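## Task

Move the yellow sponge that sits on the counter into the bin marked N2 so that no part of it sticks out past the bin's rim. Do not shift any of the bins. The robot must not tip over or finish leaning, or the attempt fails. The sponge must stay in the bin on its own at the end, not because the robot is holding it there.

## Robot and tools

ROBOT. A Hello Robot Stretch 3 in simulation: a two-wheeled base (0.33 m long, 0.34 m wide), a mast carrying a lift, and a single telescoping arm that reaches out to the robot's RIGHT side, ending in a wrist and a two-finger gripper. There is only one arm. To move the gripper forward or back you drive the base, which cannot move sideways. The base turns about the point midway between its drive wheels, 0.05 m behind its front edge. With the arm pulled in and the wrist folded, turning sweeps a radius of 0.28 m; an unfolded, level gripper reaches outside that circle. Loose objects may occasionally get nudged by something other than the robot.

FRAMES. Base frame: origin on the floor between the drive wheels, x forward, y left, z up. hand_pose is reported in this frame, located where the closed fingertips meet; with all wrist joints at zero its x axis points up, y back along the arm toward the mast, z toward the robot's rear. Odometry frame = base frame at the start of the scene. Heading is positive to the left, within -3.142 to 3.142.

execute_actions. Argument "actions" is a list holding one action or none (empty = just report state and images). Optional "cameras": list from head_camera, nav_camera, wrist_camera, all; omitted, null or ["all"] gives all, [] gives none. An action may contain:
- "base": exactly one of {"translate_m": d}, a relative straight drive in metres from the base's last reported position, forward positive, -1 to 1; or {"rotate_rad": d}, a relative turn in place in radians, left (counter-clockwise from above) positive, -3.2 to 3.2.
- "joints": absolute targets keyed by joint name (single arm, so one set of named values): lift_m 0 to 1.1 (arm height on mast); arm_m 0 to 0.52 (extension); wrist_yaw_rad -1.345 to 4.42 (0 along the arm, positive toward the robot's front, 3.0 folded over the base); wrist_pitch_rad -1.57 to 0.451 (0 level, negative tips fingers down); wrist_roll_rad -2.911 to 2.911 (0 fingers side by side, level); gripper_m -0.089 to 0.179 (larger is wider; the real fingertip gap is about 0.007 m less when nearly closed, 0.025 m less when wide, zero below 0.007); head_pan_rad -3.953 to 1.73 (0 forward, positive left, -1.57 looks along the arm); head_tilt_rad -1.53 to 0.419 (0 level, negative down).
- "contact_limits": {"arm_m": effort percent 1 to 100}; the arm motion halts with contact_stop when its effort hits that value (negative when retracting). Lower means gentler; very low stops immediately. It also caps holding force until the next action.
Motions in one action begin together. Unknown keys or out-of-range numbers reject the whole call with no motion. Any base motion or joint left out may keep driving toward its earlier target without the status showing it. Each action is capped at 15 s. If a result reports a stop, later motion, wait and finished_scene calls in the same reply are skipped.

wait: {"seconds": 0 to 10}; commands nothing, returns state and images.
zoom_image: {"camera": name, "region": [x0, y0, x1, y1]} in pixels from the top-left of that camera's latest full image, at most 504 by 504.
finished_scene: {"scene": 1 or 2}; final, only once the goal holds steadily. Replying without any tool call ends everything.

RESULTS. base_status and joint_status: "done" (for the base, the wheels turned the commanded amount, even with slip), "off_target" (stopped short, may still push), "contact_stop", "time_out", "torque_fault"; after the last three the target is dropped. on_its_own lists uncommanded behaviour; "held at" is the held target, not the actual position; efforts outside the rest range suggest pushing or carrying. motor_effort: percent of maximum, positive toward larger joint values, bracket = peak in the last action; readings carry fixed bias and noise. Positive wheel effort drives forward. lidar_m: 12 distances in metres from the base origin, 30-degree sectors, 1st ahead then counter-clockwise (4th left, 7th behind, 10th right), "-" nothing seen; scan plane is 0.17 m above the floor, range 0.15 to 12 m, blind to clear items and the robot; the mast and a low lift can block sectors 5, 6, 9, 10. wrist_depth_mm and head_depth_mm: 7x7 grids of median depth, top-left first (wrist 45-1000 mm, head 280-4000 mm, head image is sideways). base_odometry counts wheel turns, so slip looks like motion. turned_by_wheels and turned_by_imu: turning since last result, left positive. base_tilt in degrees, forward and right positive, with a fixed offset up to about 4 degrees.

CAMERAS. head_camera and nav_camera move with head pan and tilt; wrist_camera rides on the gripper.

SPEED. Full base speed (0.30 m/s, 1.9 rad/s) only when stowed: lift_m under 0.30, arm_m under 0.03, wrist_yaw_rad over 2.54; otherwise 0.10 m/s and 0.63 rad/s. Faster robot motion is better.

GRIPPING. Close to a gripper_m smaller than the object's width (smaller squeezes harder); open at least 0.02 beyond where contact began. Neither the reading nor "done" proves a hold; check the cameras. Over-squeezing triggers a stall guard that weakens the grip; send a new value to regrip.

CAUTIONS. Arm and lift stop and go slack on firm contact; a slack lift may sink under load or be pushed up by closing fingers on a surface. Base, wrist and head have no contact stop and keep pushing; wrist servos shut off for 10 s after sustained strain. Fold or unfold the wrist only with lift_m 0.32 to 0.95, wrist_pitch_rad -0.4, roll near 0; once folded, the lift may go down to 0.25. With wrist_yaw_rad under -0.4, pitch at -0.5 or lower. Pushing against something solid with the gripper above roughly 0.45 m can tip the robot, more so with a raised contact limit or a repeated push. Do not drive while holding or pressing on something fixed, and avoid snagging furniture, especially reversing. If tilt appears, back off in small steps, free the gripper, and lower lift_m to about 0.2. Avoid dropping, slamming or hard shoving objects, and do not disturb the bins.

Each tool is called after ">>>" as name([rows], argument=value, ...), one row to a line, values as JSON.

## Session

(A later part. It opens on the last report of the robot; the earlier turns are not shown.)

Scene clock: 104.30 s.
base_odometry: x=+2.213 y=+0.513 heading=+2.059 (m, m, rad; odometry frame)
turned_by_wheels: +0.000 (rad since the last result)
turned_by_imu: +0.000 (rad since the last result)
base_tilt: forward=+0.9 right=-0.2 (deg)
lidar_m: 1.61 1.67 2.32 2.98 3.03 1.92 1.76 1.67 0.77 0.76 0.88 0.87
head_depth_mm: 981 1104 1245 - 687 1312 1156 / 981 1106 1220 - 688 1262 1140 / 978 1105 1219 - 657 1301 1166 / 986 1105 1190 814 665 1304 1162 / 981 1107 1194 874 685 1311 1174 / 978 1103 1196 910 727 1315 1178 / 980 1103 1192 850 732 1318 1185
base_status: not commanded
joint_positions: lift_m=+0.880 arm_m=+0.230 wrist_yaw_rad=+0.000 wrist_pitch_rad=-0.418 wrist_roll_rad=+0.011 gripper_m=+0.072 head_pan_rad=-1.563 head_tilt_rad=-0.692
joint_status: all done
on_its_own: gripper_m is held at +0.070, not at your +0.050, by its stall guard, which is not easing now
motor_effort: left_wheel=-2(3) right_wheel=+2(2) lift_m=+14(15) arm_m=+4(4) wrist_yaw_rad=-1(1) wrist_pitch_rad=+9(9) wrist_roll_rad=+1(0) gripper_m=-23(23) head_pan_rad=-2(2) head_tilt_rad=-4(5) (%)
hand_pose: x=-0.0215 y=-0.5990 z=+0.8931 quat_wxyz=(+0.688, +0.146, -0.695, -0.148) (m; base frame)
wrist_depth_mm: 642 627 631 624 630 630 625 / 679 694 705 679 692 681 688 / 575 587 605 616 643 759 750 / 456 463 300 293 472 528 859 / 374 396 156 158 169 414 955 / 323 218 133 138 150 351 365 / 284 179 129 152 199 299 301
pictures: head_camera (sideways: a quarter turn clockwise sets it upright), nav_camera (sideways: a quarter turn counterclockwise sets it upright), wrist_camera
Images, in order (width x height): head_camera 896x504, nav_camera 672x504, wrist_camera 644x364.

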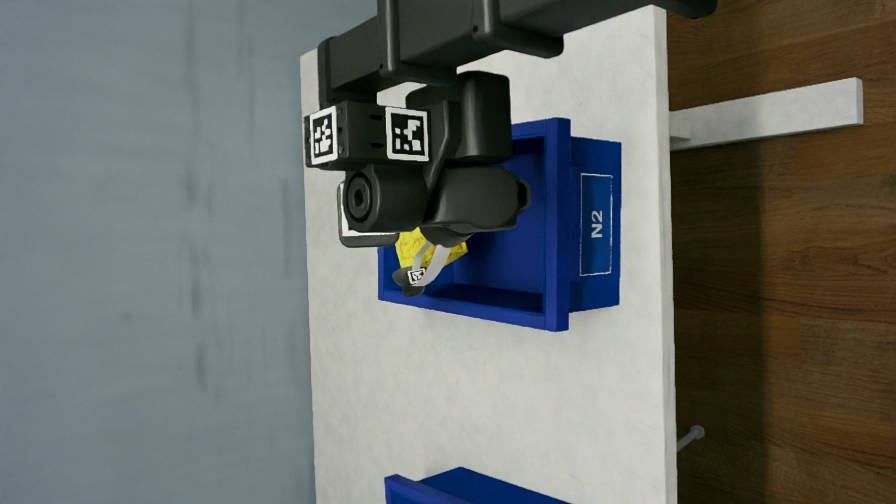

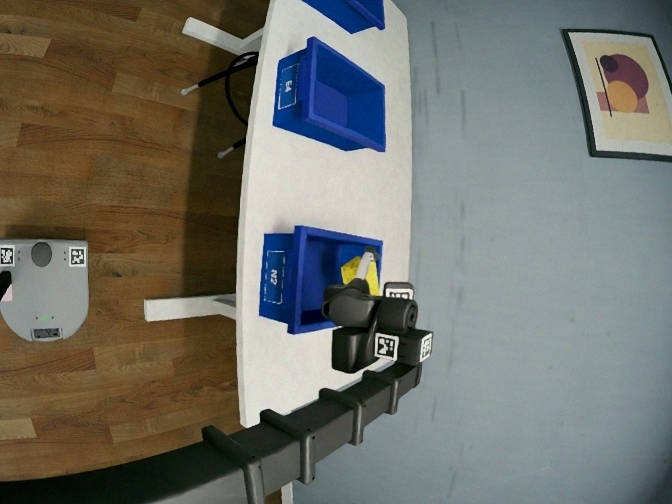

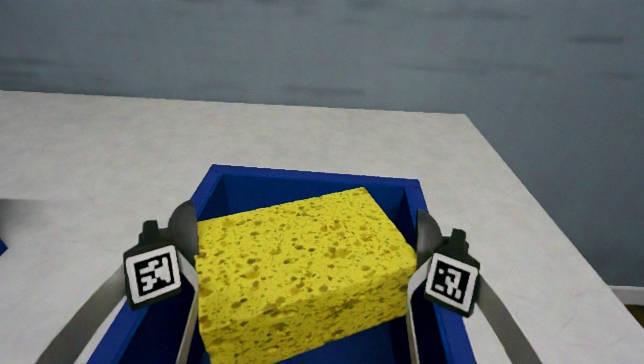

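>>> execute_actions([
  {"joints":{"gripper_m":0.17}},
], cameras=["wrist_camera"])

>>> finished_scene(scene=1)

Scene clock: 108.70 s.
base_odometry: x=+2.213 y=+0.513 heading=+2.059 (m, m, rad; odometry frame)
turned_by_wheels: +0.000 (rad since the last result)
turned_by_imu: -0.001 (rad since the last result)
base_tilt: forward=+1.0 right=-0.1 (deg)
lidar_m: 1.61 1.68 2.31 2.97 3.05 1.92 1.76 1.67 0.77 0.76 0.88 0.87
head_depth_mm: 981 1104 1249 - 689 1311 1161 / 983 1110 1218 - 691 1263 1142 / 985 1107 1213 - 656 1295 1167 / 980 1107 1190 831 663 1306 1175 / 979 1104 1191 871 683 1316 1173 / 981 1102 1192 907 726 1313 1181 / 979 1109 1192 851 733 1313 1181
base_status: not commanded
joint_positions: lift_m=+0.880 arm_m=+0.230 wrist_yaw_rad=+0.000 wrist_pitch_rad=-0.418 wrist_roll_rad=+0.011 gripper_m=+0.170 head_pan_rad=-1.563 head_tilt_rad=-0.692
joint_status: all done
motor_effort: left_wheel=-3(2) right_wheel=+2(2) lift_m=+13(14) arm_m=+4(4) wrist_yaw_rad=-1(1) wrist_pitch_rad=+8(8) wrist_roll_rad=+0(0) gripper_m=+0(93) head_pan_rad=-3(3) head_tilt_rad=-4(4) (%)
hand_pose: x=-0.0215 y=-0.5990 z=+0.8931 quat_wxyz=(+0.688, +0.146, -0.695, -0.148) (m; base frame)
wrist_depth_mm: 650 640 633 632 627 616 615 / 684 688 714 688 678 681 677 / 583 580 607 625 640 750 771 / 460 462 298 301 486 525 857 / 380 382 314 326 304 432 944 / 329 204 309 331 268 - 363 / 276 187 279 249 225 296 307
pictures: wrist_camera
Images, in order (width x height): wrist_camera 644x364.

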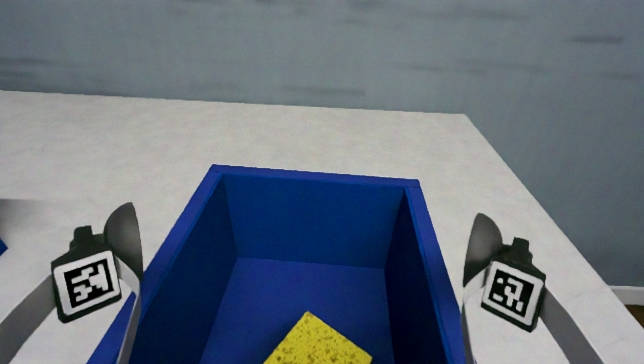

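The scene is finished: the task was done.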